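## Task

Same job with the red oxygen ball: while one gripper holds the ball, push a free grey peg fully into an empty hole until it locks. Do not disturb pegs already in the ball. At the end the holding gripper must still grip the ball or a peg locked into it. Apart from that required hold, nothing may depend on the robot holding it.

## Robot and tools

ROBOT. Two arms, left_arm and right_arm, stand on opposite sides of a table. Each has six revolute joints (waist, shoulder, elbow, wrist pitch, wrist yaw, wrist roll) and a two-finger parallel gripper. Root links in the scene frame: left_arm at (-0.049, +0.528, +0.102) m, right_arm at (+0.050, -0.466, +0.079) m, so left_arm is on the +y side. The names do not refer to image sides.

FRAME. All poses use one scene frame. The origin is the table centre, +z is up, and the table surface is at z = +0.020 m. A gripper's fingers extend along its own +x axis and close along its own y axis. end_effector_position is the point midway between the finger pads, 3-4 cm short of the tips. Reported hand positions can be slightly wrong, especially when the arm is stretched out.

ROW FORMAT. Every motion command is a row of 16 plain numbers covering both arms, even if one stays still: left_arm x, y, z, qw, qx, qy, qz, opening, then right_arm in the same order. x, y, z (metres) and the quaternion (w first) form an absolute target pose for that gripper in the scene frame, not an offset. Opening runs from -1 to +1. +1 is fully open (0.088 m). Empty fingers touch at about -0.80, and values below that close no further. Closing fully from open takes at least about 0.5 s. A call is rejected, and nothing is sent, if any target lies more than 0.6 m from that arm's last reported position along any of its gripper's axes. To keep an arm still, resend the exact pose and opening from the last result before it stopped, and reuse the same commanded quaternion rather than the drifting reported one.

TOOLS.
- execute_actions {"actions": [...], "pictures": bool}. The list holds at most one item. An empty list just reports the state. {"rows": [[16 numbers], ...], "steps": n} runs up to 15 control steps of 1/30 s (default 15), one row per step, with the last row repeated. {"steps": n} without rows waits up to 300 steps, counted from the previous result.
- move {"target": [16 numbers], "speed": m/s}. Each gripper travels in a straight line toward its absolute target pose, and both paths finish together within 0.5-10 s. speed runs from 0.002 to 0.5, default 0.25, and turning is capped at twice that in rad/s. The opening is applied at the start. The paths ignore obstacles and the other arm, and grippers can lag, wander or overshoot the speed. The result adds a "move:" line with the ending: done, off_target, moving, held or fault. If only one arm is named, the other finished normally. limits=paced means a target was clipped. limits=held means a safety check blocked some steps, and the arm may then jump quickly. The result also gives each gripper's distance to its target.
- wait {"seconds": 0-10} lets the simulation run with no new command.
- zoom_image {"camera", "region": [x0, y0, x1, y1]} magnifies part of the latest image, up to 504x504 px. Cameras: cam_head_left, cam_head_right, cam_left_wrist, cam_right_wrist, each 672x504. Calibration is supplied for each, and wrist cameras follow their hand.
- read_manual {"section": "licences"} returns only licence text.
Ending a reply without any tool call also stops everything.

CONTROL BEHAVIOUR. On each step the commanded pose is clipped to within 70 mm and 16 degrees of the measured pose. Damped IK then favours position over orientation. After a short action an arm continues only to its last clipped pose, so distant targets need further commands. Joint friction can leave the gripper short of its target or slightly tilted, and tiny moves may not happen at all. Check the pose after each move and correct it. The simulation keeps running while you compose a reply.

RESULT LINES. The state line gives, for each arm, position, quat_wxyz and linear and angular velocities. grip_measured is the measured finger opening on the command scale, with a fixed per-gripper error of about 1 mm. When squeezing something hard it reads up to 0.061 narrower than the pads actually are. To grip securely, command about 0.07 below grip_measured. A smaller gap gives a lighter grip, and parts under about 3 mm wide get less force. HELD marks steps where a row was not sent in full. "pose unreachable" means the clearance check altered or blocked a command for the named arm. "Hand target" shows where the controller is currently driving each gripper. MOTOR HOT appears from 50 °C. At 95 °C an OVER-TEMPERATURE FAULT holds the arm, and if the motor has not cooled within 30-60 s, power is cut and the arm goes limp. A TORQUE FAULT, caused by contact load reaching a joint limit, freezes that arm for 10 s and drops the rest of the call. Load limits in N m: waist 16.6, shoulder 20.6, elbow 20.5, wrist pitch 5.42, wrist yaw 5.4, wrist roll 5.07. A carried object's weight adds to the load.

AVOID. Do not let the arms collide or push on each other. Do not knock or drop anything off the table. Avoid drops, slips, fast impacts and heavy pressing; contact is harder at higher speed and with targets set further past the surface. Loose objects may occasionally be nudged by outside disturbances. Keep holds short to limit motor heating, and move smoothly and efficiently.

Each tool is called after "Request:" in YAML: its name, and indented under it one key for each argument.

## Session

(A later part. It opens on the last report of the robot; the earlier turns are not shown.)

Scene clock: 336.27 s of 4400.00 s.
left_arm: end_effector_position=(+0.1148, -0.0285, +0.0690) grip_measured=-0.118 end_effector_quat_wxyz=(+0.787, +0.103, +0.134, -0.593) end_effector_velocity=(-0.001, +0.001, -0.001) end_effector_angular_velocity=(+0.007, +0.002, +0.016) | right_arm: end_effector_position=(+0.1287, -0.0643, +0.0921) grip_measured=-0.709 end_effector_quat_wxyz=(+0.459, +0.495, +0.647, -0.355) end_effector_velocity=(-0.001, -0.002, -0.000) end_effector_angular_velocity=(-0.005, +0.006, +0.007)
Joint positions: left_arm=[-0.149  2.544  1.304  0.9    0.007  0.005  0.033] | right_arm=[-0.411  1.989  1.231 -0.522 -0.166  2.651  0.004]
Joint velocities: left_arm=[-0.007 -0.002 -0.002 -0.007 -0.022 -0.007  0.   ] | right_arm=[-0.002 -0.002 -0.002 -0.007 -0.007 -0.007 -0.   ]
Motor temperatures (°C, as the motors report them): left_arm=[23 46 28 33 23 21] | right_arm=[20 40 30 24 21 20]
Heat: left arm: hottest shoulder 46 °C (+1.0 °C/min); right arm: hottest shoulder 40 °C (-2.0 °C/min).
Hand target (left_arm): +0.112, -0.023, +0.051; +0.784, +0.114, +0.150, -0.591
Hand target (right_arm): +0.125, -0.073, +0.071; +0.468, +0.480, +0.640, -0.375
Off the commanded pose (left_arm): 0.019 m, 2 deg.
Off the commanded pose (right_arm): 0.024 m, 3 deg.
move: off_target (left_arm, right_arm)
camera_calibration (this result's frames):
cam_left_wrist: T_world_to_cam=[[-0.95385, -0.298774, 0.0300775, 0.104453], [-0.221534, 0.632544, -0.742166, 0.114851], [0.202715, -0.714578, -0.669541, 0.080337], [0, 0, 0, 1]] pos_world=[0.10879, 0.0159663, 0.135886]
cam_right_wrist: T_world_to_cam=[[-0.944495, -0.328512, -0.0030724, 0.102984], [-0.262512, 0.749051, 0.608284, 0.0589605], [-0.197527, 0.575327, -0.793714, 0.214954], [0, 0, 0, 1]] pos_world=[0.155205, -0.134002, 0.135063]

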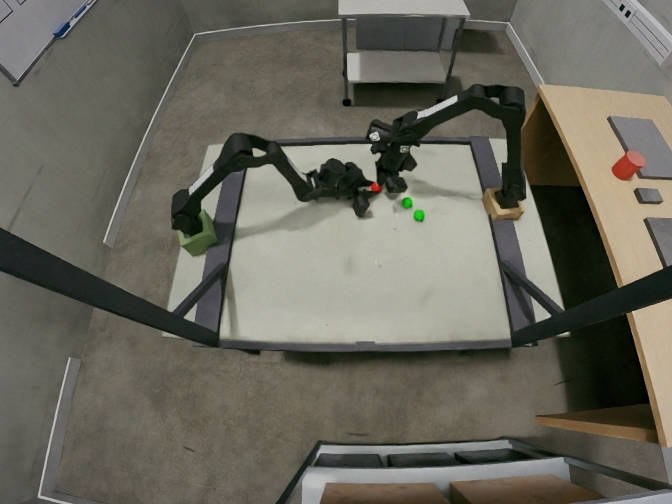

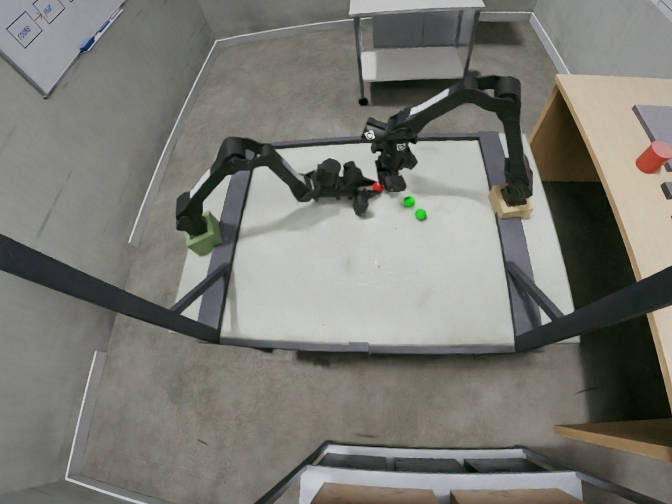

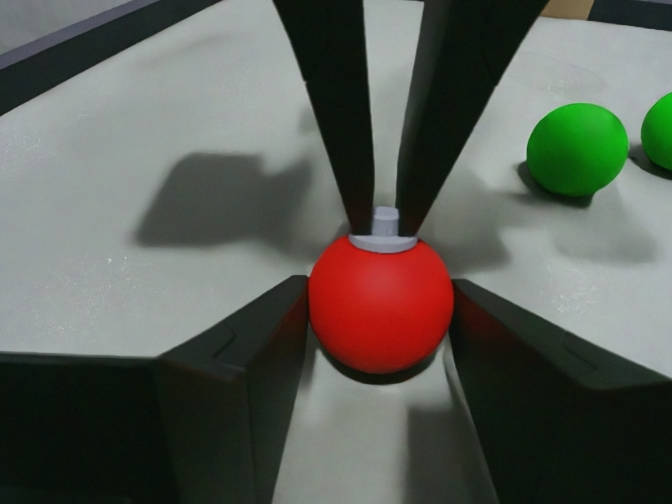

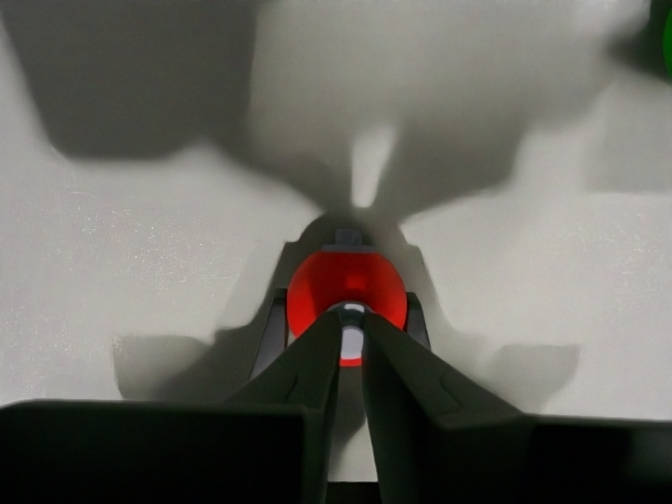

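Request:
move:
  target: [0.1122, -0.0232, 0.051, 0.78436, 0.11328, 0.15033, -0.59105, -0.19, 0.12483, -0.07354, 0.06765, 0.46948, 0.47825, 0.63946, -0.37727, -0.78]
  speed: 0.006

Request:
zoom_image:
  camera: "cam_left_wrist"
  region: [300, 110, 460, 270]

Scene clock: 345.60 s of 4400.00 s.
left_arm: end_effector_position=(+0.1148, -0.0285, +0.0690) grip_measured=-0.118 end_effector_quat_wxyz=(+0.787, +0.102, +0.134, -0.593) end_effector_velocity=(+0.000, -0.002, +0.004) end_effector_angular_velocity=(-0.005, -0.026, -0.003) | right_arm: end_effector_position=(+0.1286, -0.0643, +0.0914) grip_measured=-0.709 end_effector_quat_wxyz=(+0.459, +0.495, +0.647, -0.355) end_effector_velocity=(-0.000, -0.001, -0.001) end_effector_angular_velocity=(-0.005, +0.006, +0.007)
Joint positions: left_arm=[-0.149  2.544  1.304  0.9    0.007  0.005  0.033] | right_arm=[-0.411  1.991  1.231 -0.522 -0.166  2.651  0.004]
Joint velocities: left_arm=[-0.002 -0.002  0.002  0.007 -0.007  0.022 -0.   ] | right_arm=[-0.002  0.002  0.002 -0.007 -0.007 -0.007  0.   ]
Motor temperatures (°C, as the motors report them): left_arm=[23 47 28 33 23 21] | right_arm=[20 40 30 25 21 20]
Heat: left arm: hottest shoulder 47 °C (+2.0 °C/min); right arm: hottest shoulder 40 °C (-2.0 °C/min).
Hand target (left_arm): +0.112, -0.023, +0.051; +0.784, +0.113, +0.150, -0.591
Hand target (right_arm): +0.125, -0.074, +0.069; +0.469, +0.478, +0.639, -0.377
Off the commanded pose (left_arm): 0.019 m, 2 deg.
Off the commanded pose (right_arm): 0.026 m, 3 deg.
After step 90, 0.93 s passed at rest.
move: off_target (left_arm, right_arm)
camera_calibration (this result's frames):
cam_left_wrist: T_world_to_cam=[[-0.953805, -0.298882, 0.0304431, 0.104416], [-0.221791, 0.632171, -0.742407, 0.114964], [0.202647, -0.714863, -0.669257, 0.080349], [0, 0, 0, 1]] pos_world=[0.108808, 0.0159701, 0.135945]
cam_right_wrist: T_world_to_cam=[[-0.94446, -0.328618, -0.00213264, 0.102827], [-0.262204, 0.74964, 0.607691, 0.0594162], [-0.1981, 0.574499, -0.794171, 0.214463], [0, 0, 0, 1]] pos_world=[0.15518, -0.133959, 0.134433]

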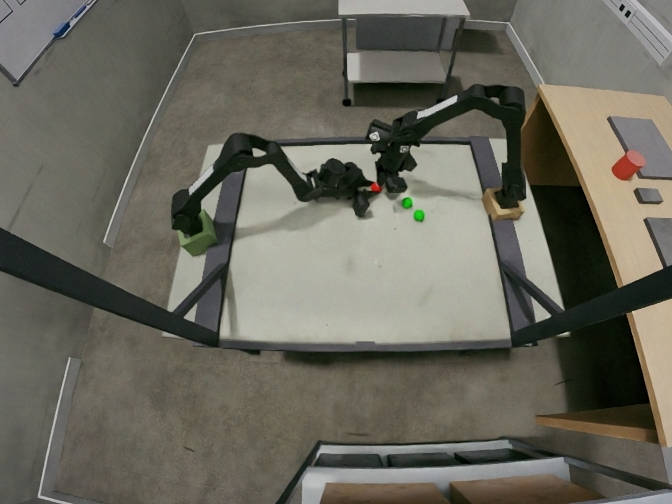

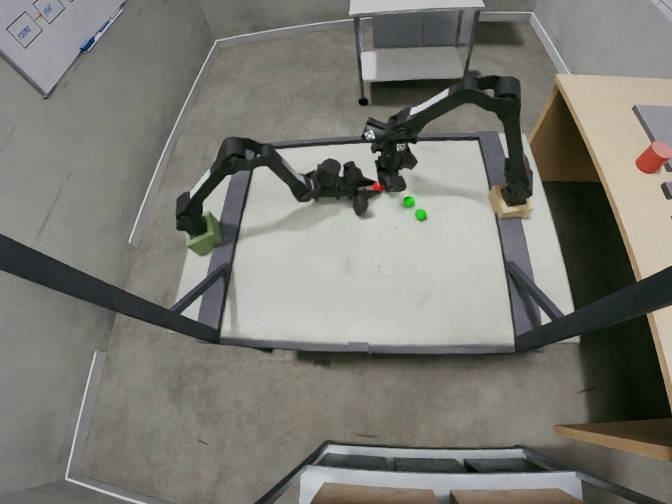

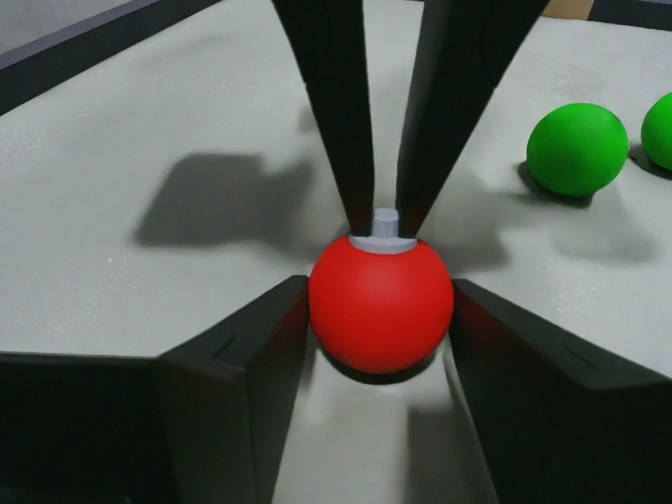

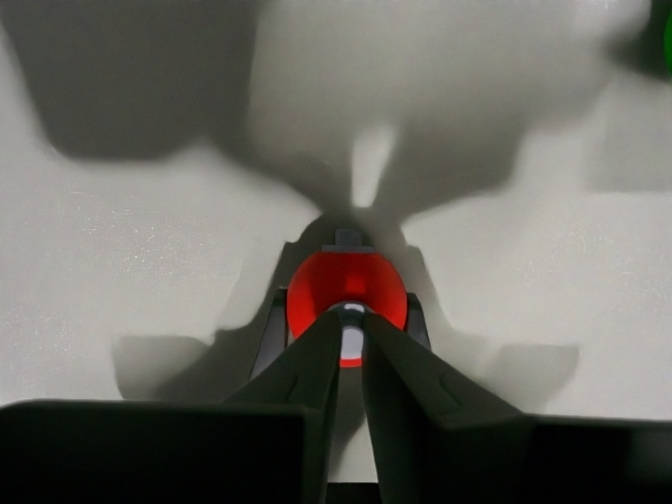

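Region (300, 110, 460, 270) of cam_left_wrist's 672x504 image, scaled by 3.150, with more detail than that image has.

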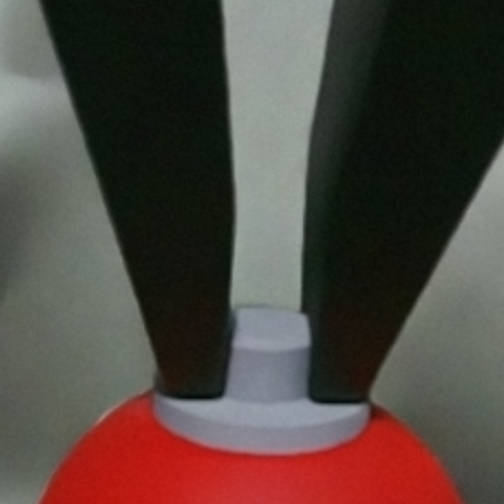

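Request:
move:
  target: [0.1122, -0.0232, 0.051, 0.78436, 0.11328, 0.15033, -0.59105, -0.19, 0.12452, -0.07455, 0.06486, 0.47062, 0.47635, 0.63861, -0.37991, -0.78]
  speed: 0.006

Request:
zoom_image:
  camera: "cam_left_wrist"
  region: [300, 110, 460, 270]

Scene clock: 355.53 s of 4400.00 s.
left_arm: end_effector_position=(+0.1148, -0.0285, +0.0690) grip_measured=-0.118 end_effector_quat_wxyz=(+0.787, +0.102, +0.134, -0.593) end_effector_velocity=(-0.003, -0.001, +0.002) end_effector_angular_velocity=(-0.004, -0.011, -0.003) | right_arm: end_effector_position=(+0.1285, -0.0646, +0.0906) grip_measured=-0.709 end_effector_quat_wxyz=(+0.459, +0.494, +0.647, -0.356) end_effector_velocity=(+0.002, -0.001, -0.000) end_effector_angular_velocity=(+0.005, +0.004, +0.002)
Joint positions: left_arm=[-0.149  2.544  1.304  0.9    0.007  0.005  0.033] | right_arm=[-0.411  1.993  1.231 -0.522 -0.167  2.652  0.004]
Joint velocities: left_arm=[-0.007 -0.002 -0.002  0.007 -0.007  0.007  0.   ] | right_arm=[-0.007 -0.002 -0.007  0.007 -0.007 -0.007 -0.   ]
Motor temperatures (°C, as the motors report them): left_arm=[23 47 28 33 23 21] | right_arm=[20 39 30 25 21 20]
Heat: left arm: hottest shoulder 47 °C (+2.0 °C/min); right arm: hottest shoulder 39 °C (-3.0 °C/min).
Hand target (left_arm): +0.112, -0.023, +0.051; +0.784, +0.113, +0.150, -0.591
Hand target (right_arm): +0.124, -0.076, +0.066; +0.471, +0.476, +0.638, -0.380
Off the commanded pose (left_arm): 0.019 m, 2 deg.
Off the commanded pose (right_arm): 0.028 m, 4 deg.
After step 90, 1.03 s passed at rest.
move: off_target (left_arm, right_arm)
camera_calibration (this result's frames):
cam_left_wrist: T_world_to_cam=[[-0.953805, -0.298882, 0.0304431, 0.104416], [-0.221791, 0.632171, -0.742407, 0.114964], [0.202647, -0.714863, -0.669257, 0.080349], [0, 0, 0, 1]] pos_world=[0.108808, 0.0159701, 0.135945]
cam_right_wrist: T_world_to_cam=[[-0.944545, -0.328383, -0.000432921, 0.102481], [-0.261378, 0.751016, 0.606347, 0.0602058], [-0.198789, 0.572835, -0.7952, 0.214006], [0, 0, 0, 1]] pos_world=[0.155077, -0.134153, 0.133717]

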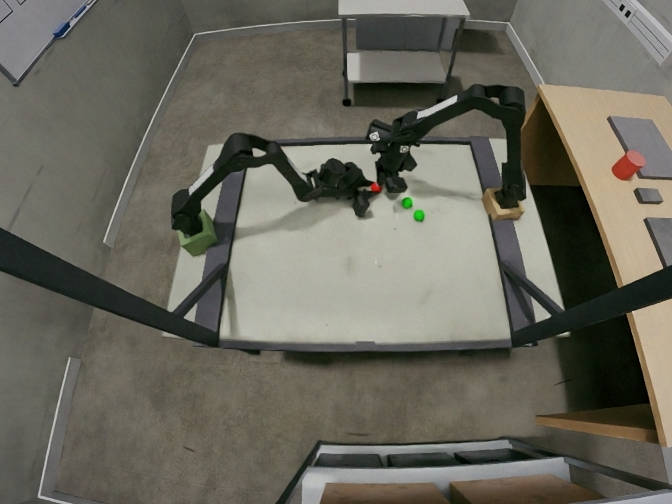

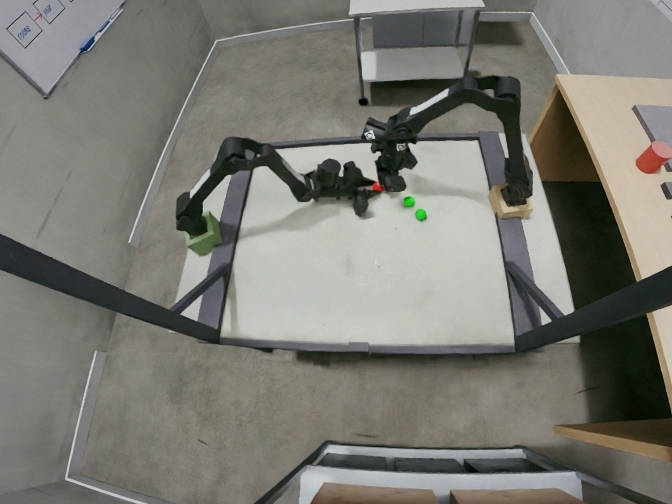

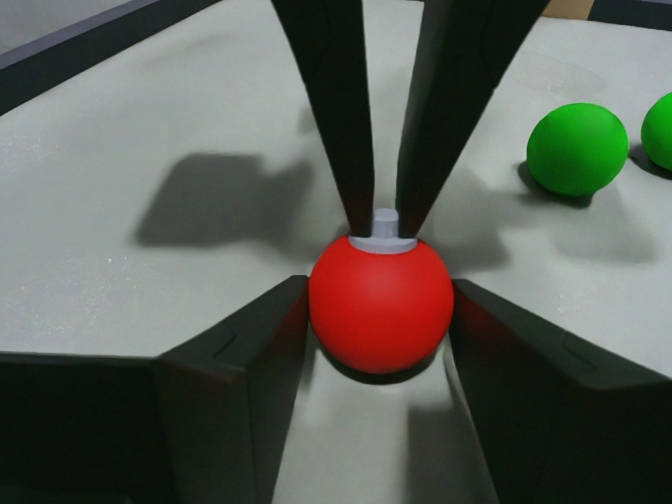

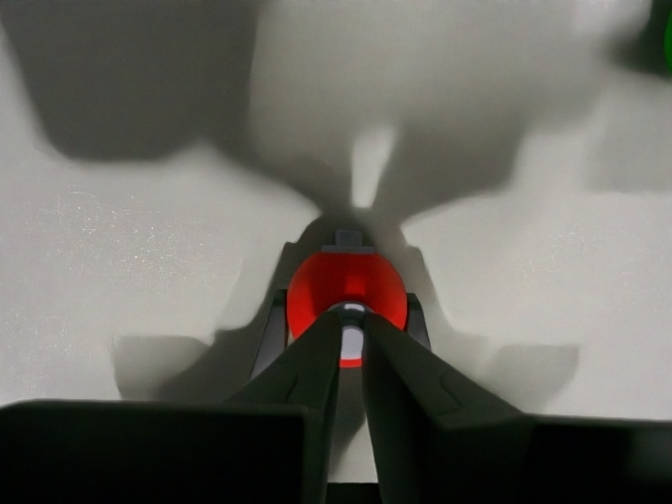

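Region (300, 110, 460, 270) of cam_left_wrist's 672x504 image, scaled by 3.150, with more detail than that image has.

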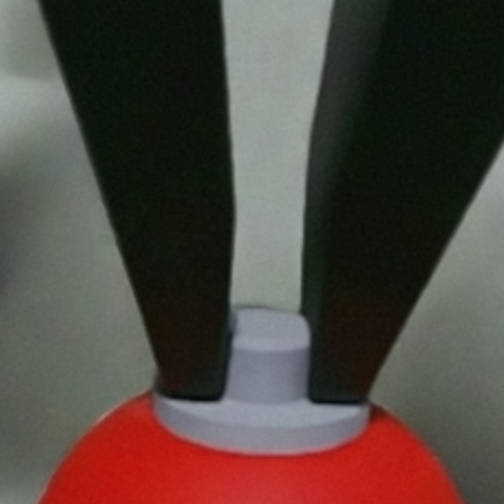

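Request:
move:
  target: [0.1122, -0.0232, 0.051, 0.78436, 0.11328, 0.15033, -0.59105, -0.19, 0.12675, -0.06559, 0.0870, 0.46148, 0.49173, 0.64551, -0.35862, -0.78]
  speed: 0.03

Request:
move:
  target: [0.1122, -0.0232, 0.051, 0.78436, 0.11328, 0.15033, -0.59105, -0.19, 0.12675, -0.06559, 0.0870, 0.46148, 0.49173, 0.64551, -0.35862, -0.5]
  speed: 0.03

Scene clock: 360.20 s of 4400.00 s.
left_arm: end_effector_position=(+0.1148, -0.0285, +0.0690) grip_measured=-0.118 end_effector_quat_wxyz=(+0.787, +0.103, +0.134, -0.593) end_effector_velocity=(-0.001, +0.001, -0.001) end_effector_angular_velocity=(+0.007, +0.002, +0.016) | right_arm: end_effector_position=(+0.1288, -0.0640, +0.0929) grip_measured=-0.709 end_effector_quat_wxyz=(+0.458, +0.496, +0.647, -0.354) end_effector_velocity=(+0.002, -0.002, +0.002) end_effector_angular_velocity=(-0.005, -0.004, -0.011)
Joint positions: left_arm=[-0.149  2.544  1.304  0.9    0.007  0.005  0.033] | right_arm=[-0.412  1.987  1.231 -0.522 -0.167  2.652  0.004]
Joint velocities: left_arm=[-0.007 -0.002 -0.002 -0.007 -0.022 -0.007 -0.   ] | right_arm=[-0.002 -0.007 -0.002 -0.007  0.007  0.007 -0.   ]
Motor temperatures (°C, as the motors report them): left_arm=[23 47 28 33 23 21] | right_arm=[20 38 30 25 21 20]
Heat: left arm: hottest shoulder 47 °C (+2.0 °C/min); right arm: hottest shoulder 38 °C (-4.0 °C/min).
Hand target (left_arm): +0.112, -0.023, +0.051; +0.784, +0.114, +0.150, -0.591
Hand target (right_arm): +0.127, -0.066, +0.087; +0.461, +0.492, +0.646, -0.359
Off the commanded pose (left_arm): 0.019 m, 2 deg.
Off the commanded pose (right_arm): 0.006 m, 1 deg.
After step 90, 0.77 s passed at rest.
move: off_target (left_arm)
camera_calibration (this result's frames):
cam_left_wrist: T_world_to_cam=[[-0.953801, -0.298893, 0.0304369, 0.104419], [-0.221871, 0.632442, -0.742152, 0.114886], [0.202574, -0.714619, -0.66954, 0.0803519], [0, 0, 0, 1]] pos_world=[0.108808, 0.0159722, 0.135884]
cam_right_wrist: T_world_to_cam=[[-0.94475, -0.327774, -0.00339373, 0.103269], [-0.261551, 0.747552, 0.610538, 0.0578105], [-0.197581, 0.577694, -0.791979, 0.215426], [0, 0, 0, 1]] pos_world=[0.155248, -0.133818, 0.135668]

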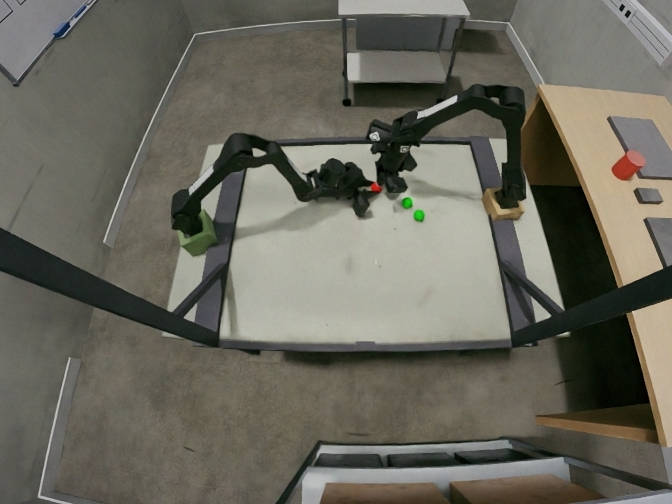

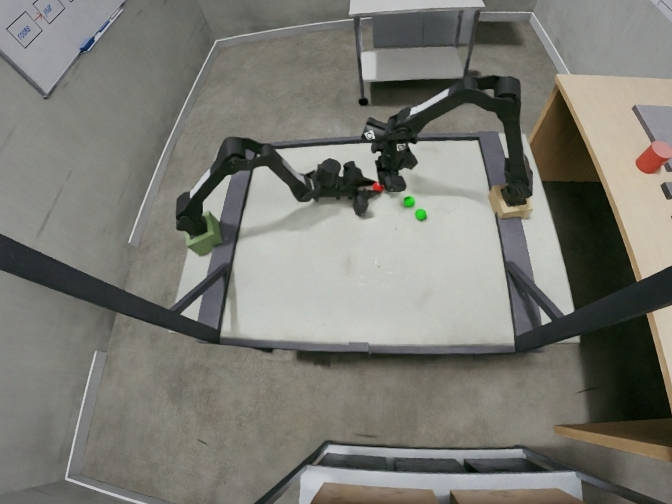

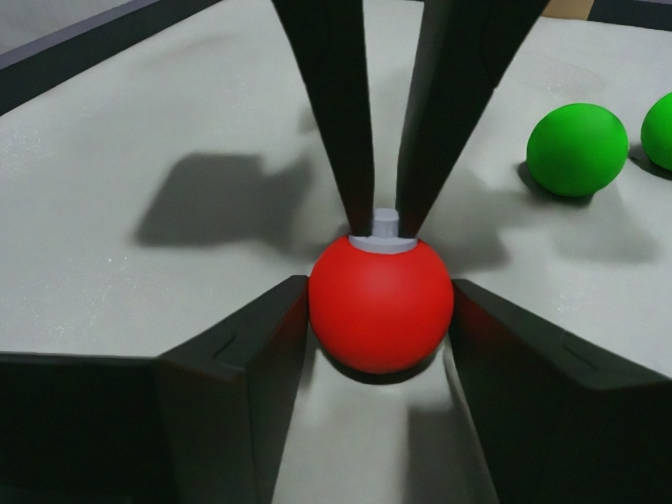

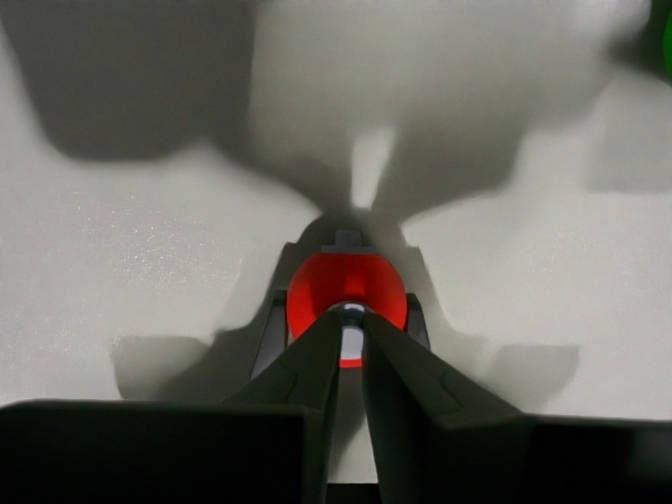

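Scene clock: 361.07 s of 4400.00 s.
left_arm: end_effector_position=(+0.1148, -0.0285, +0.0690) grip_measured=-0.118 end_effector_quat_wxyz=(+0.787, +0.102, +0.134, -0.593) end_effector_velocity=(+0.004, +0.004, -0.003) end_effector_angular_velocity=(+0.012, +0.003, +0.026) | right_arm: end_effector_position=(+0.1287, -0.0639, +0.0930) grip_measured=-0.504 end_effector_quat_wxyz=(+0.458, +0.496, +0.647, -0.354) end_effector_velocity=(-0.002, +0.000, +0.002) end_effector_angular_velocity=(+0.005, +0.014, +0.025)
Joint positions: left_arm=[-0.149  2.544  1.304  0.9    0.007  0.005  0.033] | right_arm=[-0.411  1.987  1.231 -0.522 -0.167  2.652  0.014]
Joint velocities: left_arm=[ 0.002 -0.002 -0.007 -0.007 -0.022 -0.007  0.   ] | right_arm=[-0.002 -0.002  0.002 -0.007 -0.022 -0.022 -0.   ]
Motor temperatures (°C, as the motors report them): left_arm=[23 47 28 33 23 21] | right_arm=[20 39 30 25 21 20]
Heat: left arm: hottest shoulder 47 °C (+2.0 °C/min); right arm: hottest shoulder 39 °C (-3.0 °C/min).
Hand target (left_arm): +0.112, -0.023, +0.051; +0.784, +0.113, +0.150, -0.591
Hand target (right_arm): +0.127, -0.066, +0.087; +0.462, +0.492, +0.645, -0.359
Off the commanded pose (left_arm): 0.019 m, 2 deg.
Off the commanded pose (right_arm): 0.007 m, 1 deg.
move: off_target (left_arm)
camera_calibration (this result's frames):
cam_left_wrist: T_world_to_cam=[[-0.953805, -0.298882, 0.0304431, 0.104416], [-0.221791, 0.632171, -0.742407, 0.114964], [0.202647, -0.714863, -0.669257, 0.080349], [0, 0, 0, 1]] pos_world=[0.108808, 0.0159701, 0.135945]
cam_right_wrist: T_world_to_cam=[[-0.94466, -0.328029, -0.00390922, 0.103222], [-0.262028, 0.747312, 0.610628, 0.0577014], [-0.197382, 0.57786, -0.791908, 0.215467], [0, 0, 0, 1]] pos_world=[0.155158, -0.133771, 0.1358]

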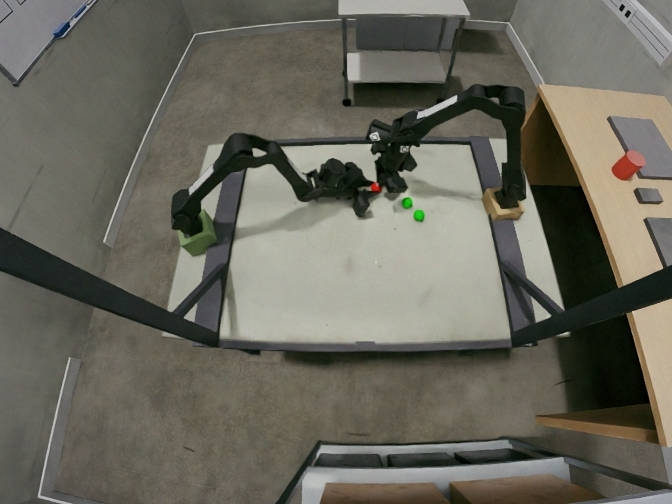

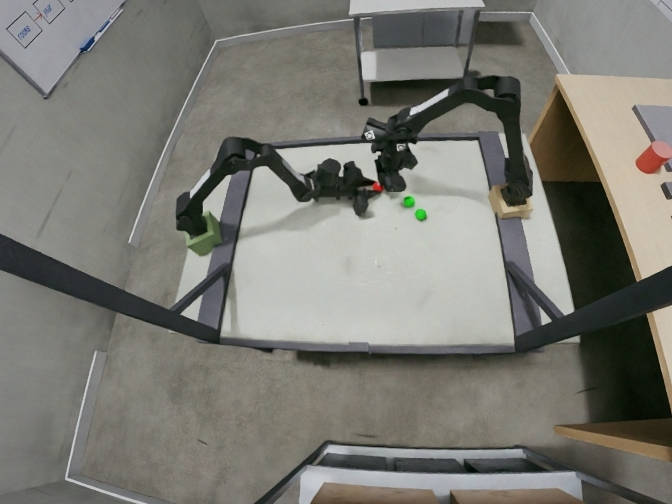

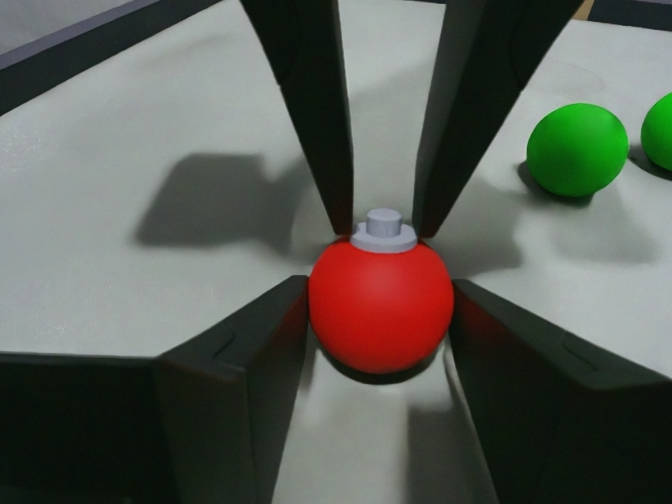

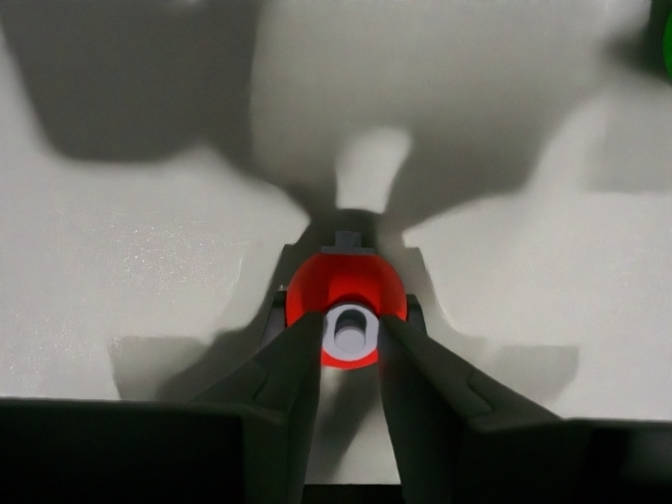

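The peg is seated flush and released. Next the right arm retreats along the peg axis, then the left lifts the ball off the table.

Request:
move:
  target: [0.1122, -0.0232, 0.051, 0.78436, 0.11328, 0.15033, -0.59105, -0.19, 0.1325, -0.0850, 0.1450, 0.46148, 0.49173, 0.64551, -0.35862, -0.5]
  speed: 0.08

Request:
move:
  target: [0.103, 0.005, 0.100, 0.78436, 0.11328, 0.15033, -0.59105, -0.19, 0.1350, -0.1250, 0.1650, 0.46148, 0.49173, 0.64551, -0.35862, -0.5]
  speed: 0.08

Request:
zoom_image:
  camera: "cam_left_wrist"
  region: [300, 170, 460, 330]

Scene clock: 366.30 s of 4400.00 s.
left_arm: end_effector_position=(+0.1148, -0.0285, +0.0690) grip_measured=-0.118 end_effector_quat_wxyz=(+0.787, +0.103, +0.134, -0.593) end_effector_velocity=(-0.001, +0.001, -0.001) end_effector_angular_velocity=(+0.002, +0.020, +0.012) | right_arm: end_effector_position=(+0.1316, -0.0865, +0.1402) grip_measured=-0.503 end_effector_quat_wxyz=(+0.464, +0.489, +0.643, -0.363) end_effector_velocity=(-0.004, -0.004, -0.001) end_effector_angular_velocity=(-0.015, +0.024, +0.010)
Joint positions: left_arm=[-0.149  2.544  1.304  0.9    0.007  0.005  0.033] | right_arm=[-0.434  1.857  1.264 -0.716 -0.169  2.628  0.014]
Joint velocities: left_arm=[-0.002 -0.002 -0.002 -0.007 -0.007 -0.022 -0.   ] | right_arm=[-0.002 -0.002 -0.002 -0.022 -0.022 -0.007  0.   ]
Motor temperatures (°C, as the motors report them): left_arm=[23 47 28 33 23 21] | right_arm=[20 39 30 25 21 20]
Heat: left arm: hottest shoulder 47 °C (+2.0 °C/min); right arm: hottest shoulder 39 °C (-3.0 °C/min).
Hand target (left_arm): +0.112, -0.023, +0.051; +0.784, +0.113, +0.150, -0.591
Hand target (right_arm): +0.133, -0.085, +0.145; +0.461, +0.492, +0.646, -0.359
Off the commanded pose (left_arm): 0.019 m, 2 deg.
Off the commanded pose (right_arm): 0.005 m, 1 deg.
After step 90, 1.17 s passed at rest.
move: off_target (left_arm)
camera_calibration (this result's frames):
cam_left_wrist: T_world_to_cam=[[-0.953801, -0.298893, 0.0304369, 0.104419], [-0.221871, 0.632442, -0.742152, 0.114886], [0.202574, -0.714619, -0.66954, 0.0803519], [0, 0, 0, 1]] pos_world=[0.108808, 0.0159722, 0.135884]
cam_right_wrist: T_world_to_cam=[[-0.944361, -0.328812, 0.00804154, 0.0969881], [-0.260901, 0.763758, 0.590427, 0.0506847], [-0.200281, 0.555478, -0.807051, 0.266992], [0, 0, 0, 1]] pos_world=[0.158289, -0.155128, 0.18477]

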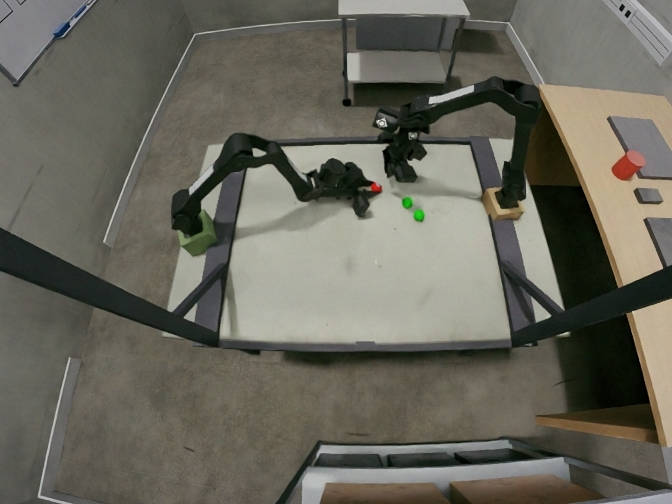

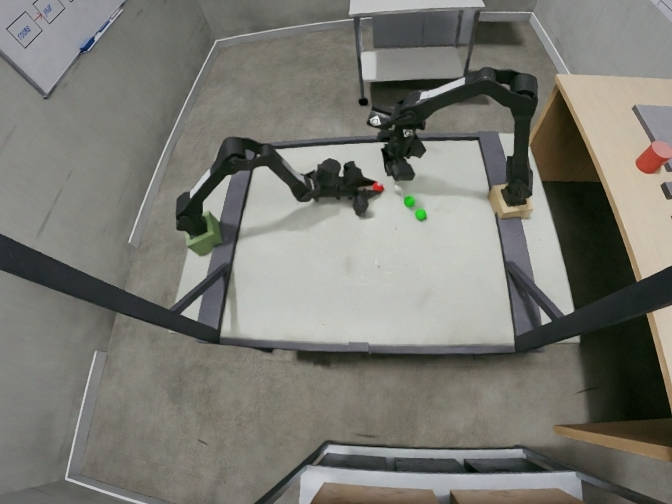

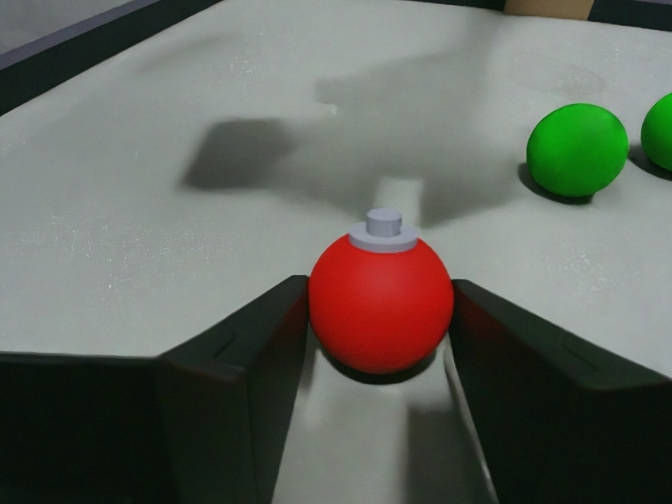

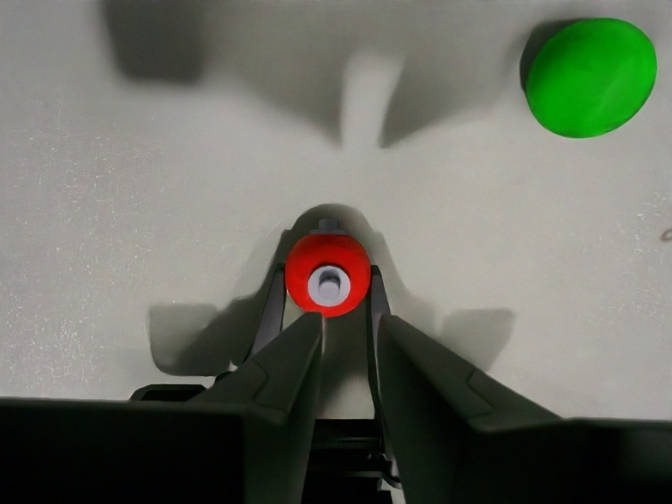

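Scene clock: 367.37 s of 4400.00 s.
left_arm: end_effector_position=(+0.1051, +0.0034, +0.0979) grip_measured=-0.118 end_effector_quat_wxyz=(+0.785, +0.114, +0.149, -0.591) end_effector_velocity=(+0.002, +0.001, +0.002) end_effector_angular_velocity=(-0.004, -0.011, +0.007) | right_arm: end_effector_position=(+0.1355, -0.1217, +0.1651) grip_measured=-0.503 end_effector_quat_wxyz=(+0.462, +0.493, +0.645, -0.357) end_effector_velocity=(-0.001, -0.002, -0.000) end_effector_angular_velocity=(-0.004, +0.007, +0.006)
Joint positions: left_arm=[-0.15   2.363  1.122  0.864  0.006  0.005  0.033] | right_arm=[-0.476  1.7    1.173 -0.773 -0.18   2.586  0.014]
Joint velocities: left_arm=[ 0.002 -0.002 -0.002  0.007 -0.007  0.007  0.   ] | right_arm=[-0.002 -0.002 -0.002 -0.007 -0.007 -0.007  0.   ]
Motor temperatures (°C, as the motors report them): left_arm=[23 47 28 33 23 21] | right_arm=[20 40 30 25 21 20]
Heat: left arm: hottest shoulder 47 °C (+2.0 °C/min); right arm: hottest shoulder 40 °C (-2.0 °C/min).
Hand target (left_arm): +0.103, +0.005, +0.100; +0.784, +0.114, +0.150, -0.591
Hand target (right_arm): +0.135, -0.125, +0.165; +0.461, +0.492, +0.646, -0.359
Off the commanded pose (left_arm): 0.003 m, 0 deg.
Off the commanded pose (right_arm): 0.003 m, 0 deg.
move: done
camera_calibration (this result's frames):
cam_left_wrist: T_world_to_cam=[[-0.953403, -0.300263, 0.0293915, 0.103898], [-0.229514, 0.65861, -0.716628, 0.112192], [0.19582, -0.689982, -0.696836, 0.1278], [0, 0, 0, 1]] pos_world=[0.0997806, 0.0454856, 0.166402]
cam_right_wrist: T_world_to_cam=[[-0.944233, -0.329275, -0.00116982, 0.0902838], [-0.264021, 0.754977, 0.600252, 0.0615997], [-0.196765, 0.567087, -0.79981, 0.307225], [0, 0, 0, 1]] pos_world=[0.161964, -0.191002, 0.208852]

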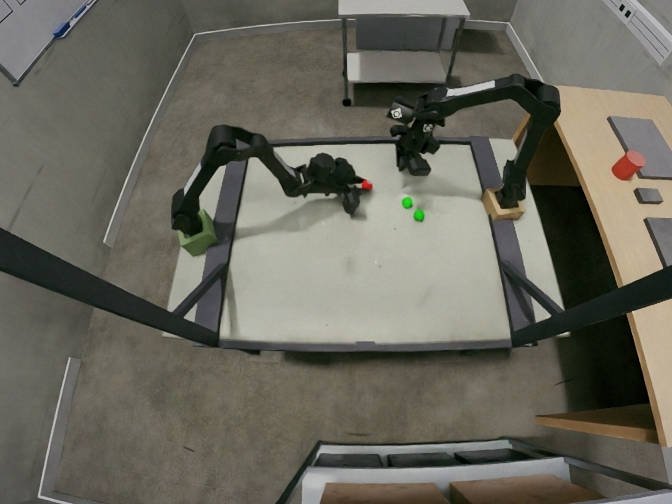

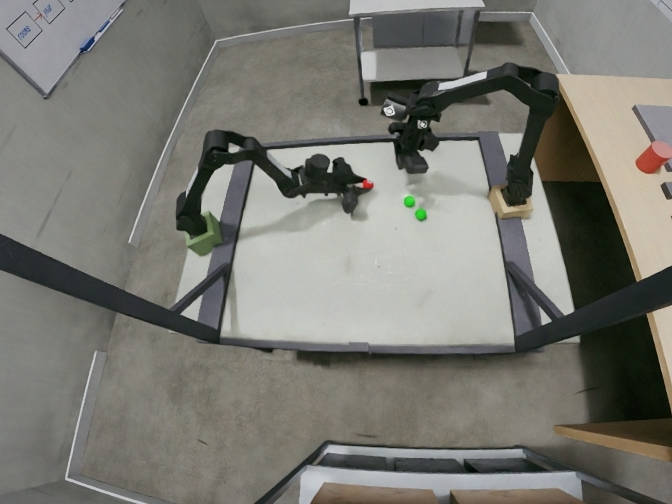

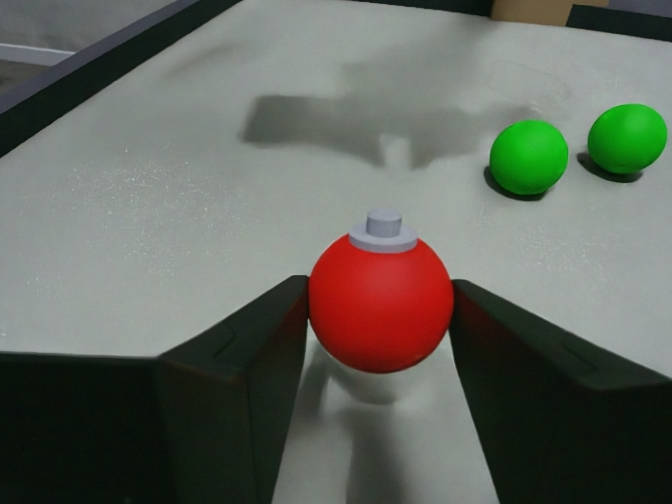

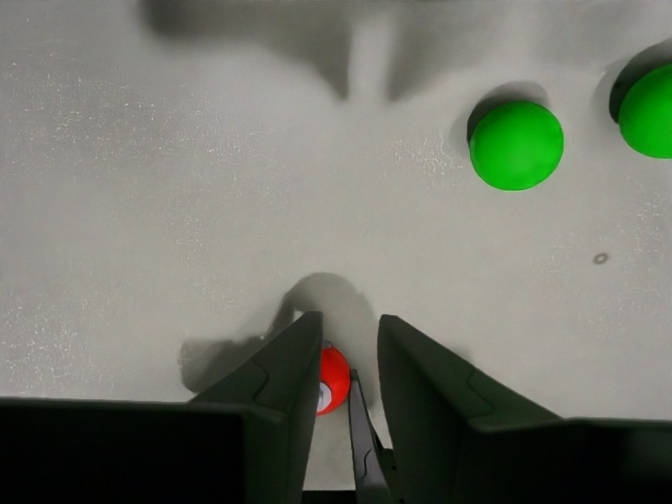

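Region (300, 170, 460, 330) of cam_left_wrist's 672x504 image, scaled by 3.150, with more detail than that image has.

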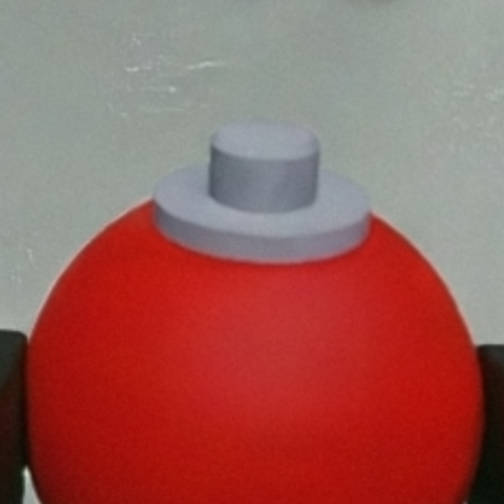

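The peg's collar sits flush on the red ball, the peg that was already there was still in place in the last clear view, and the left gripper is holding the ball.

Request:
finished_scene:
  scene: 2

The scene is finished: the task was done.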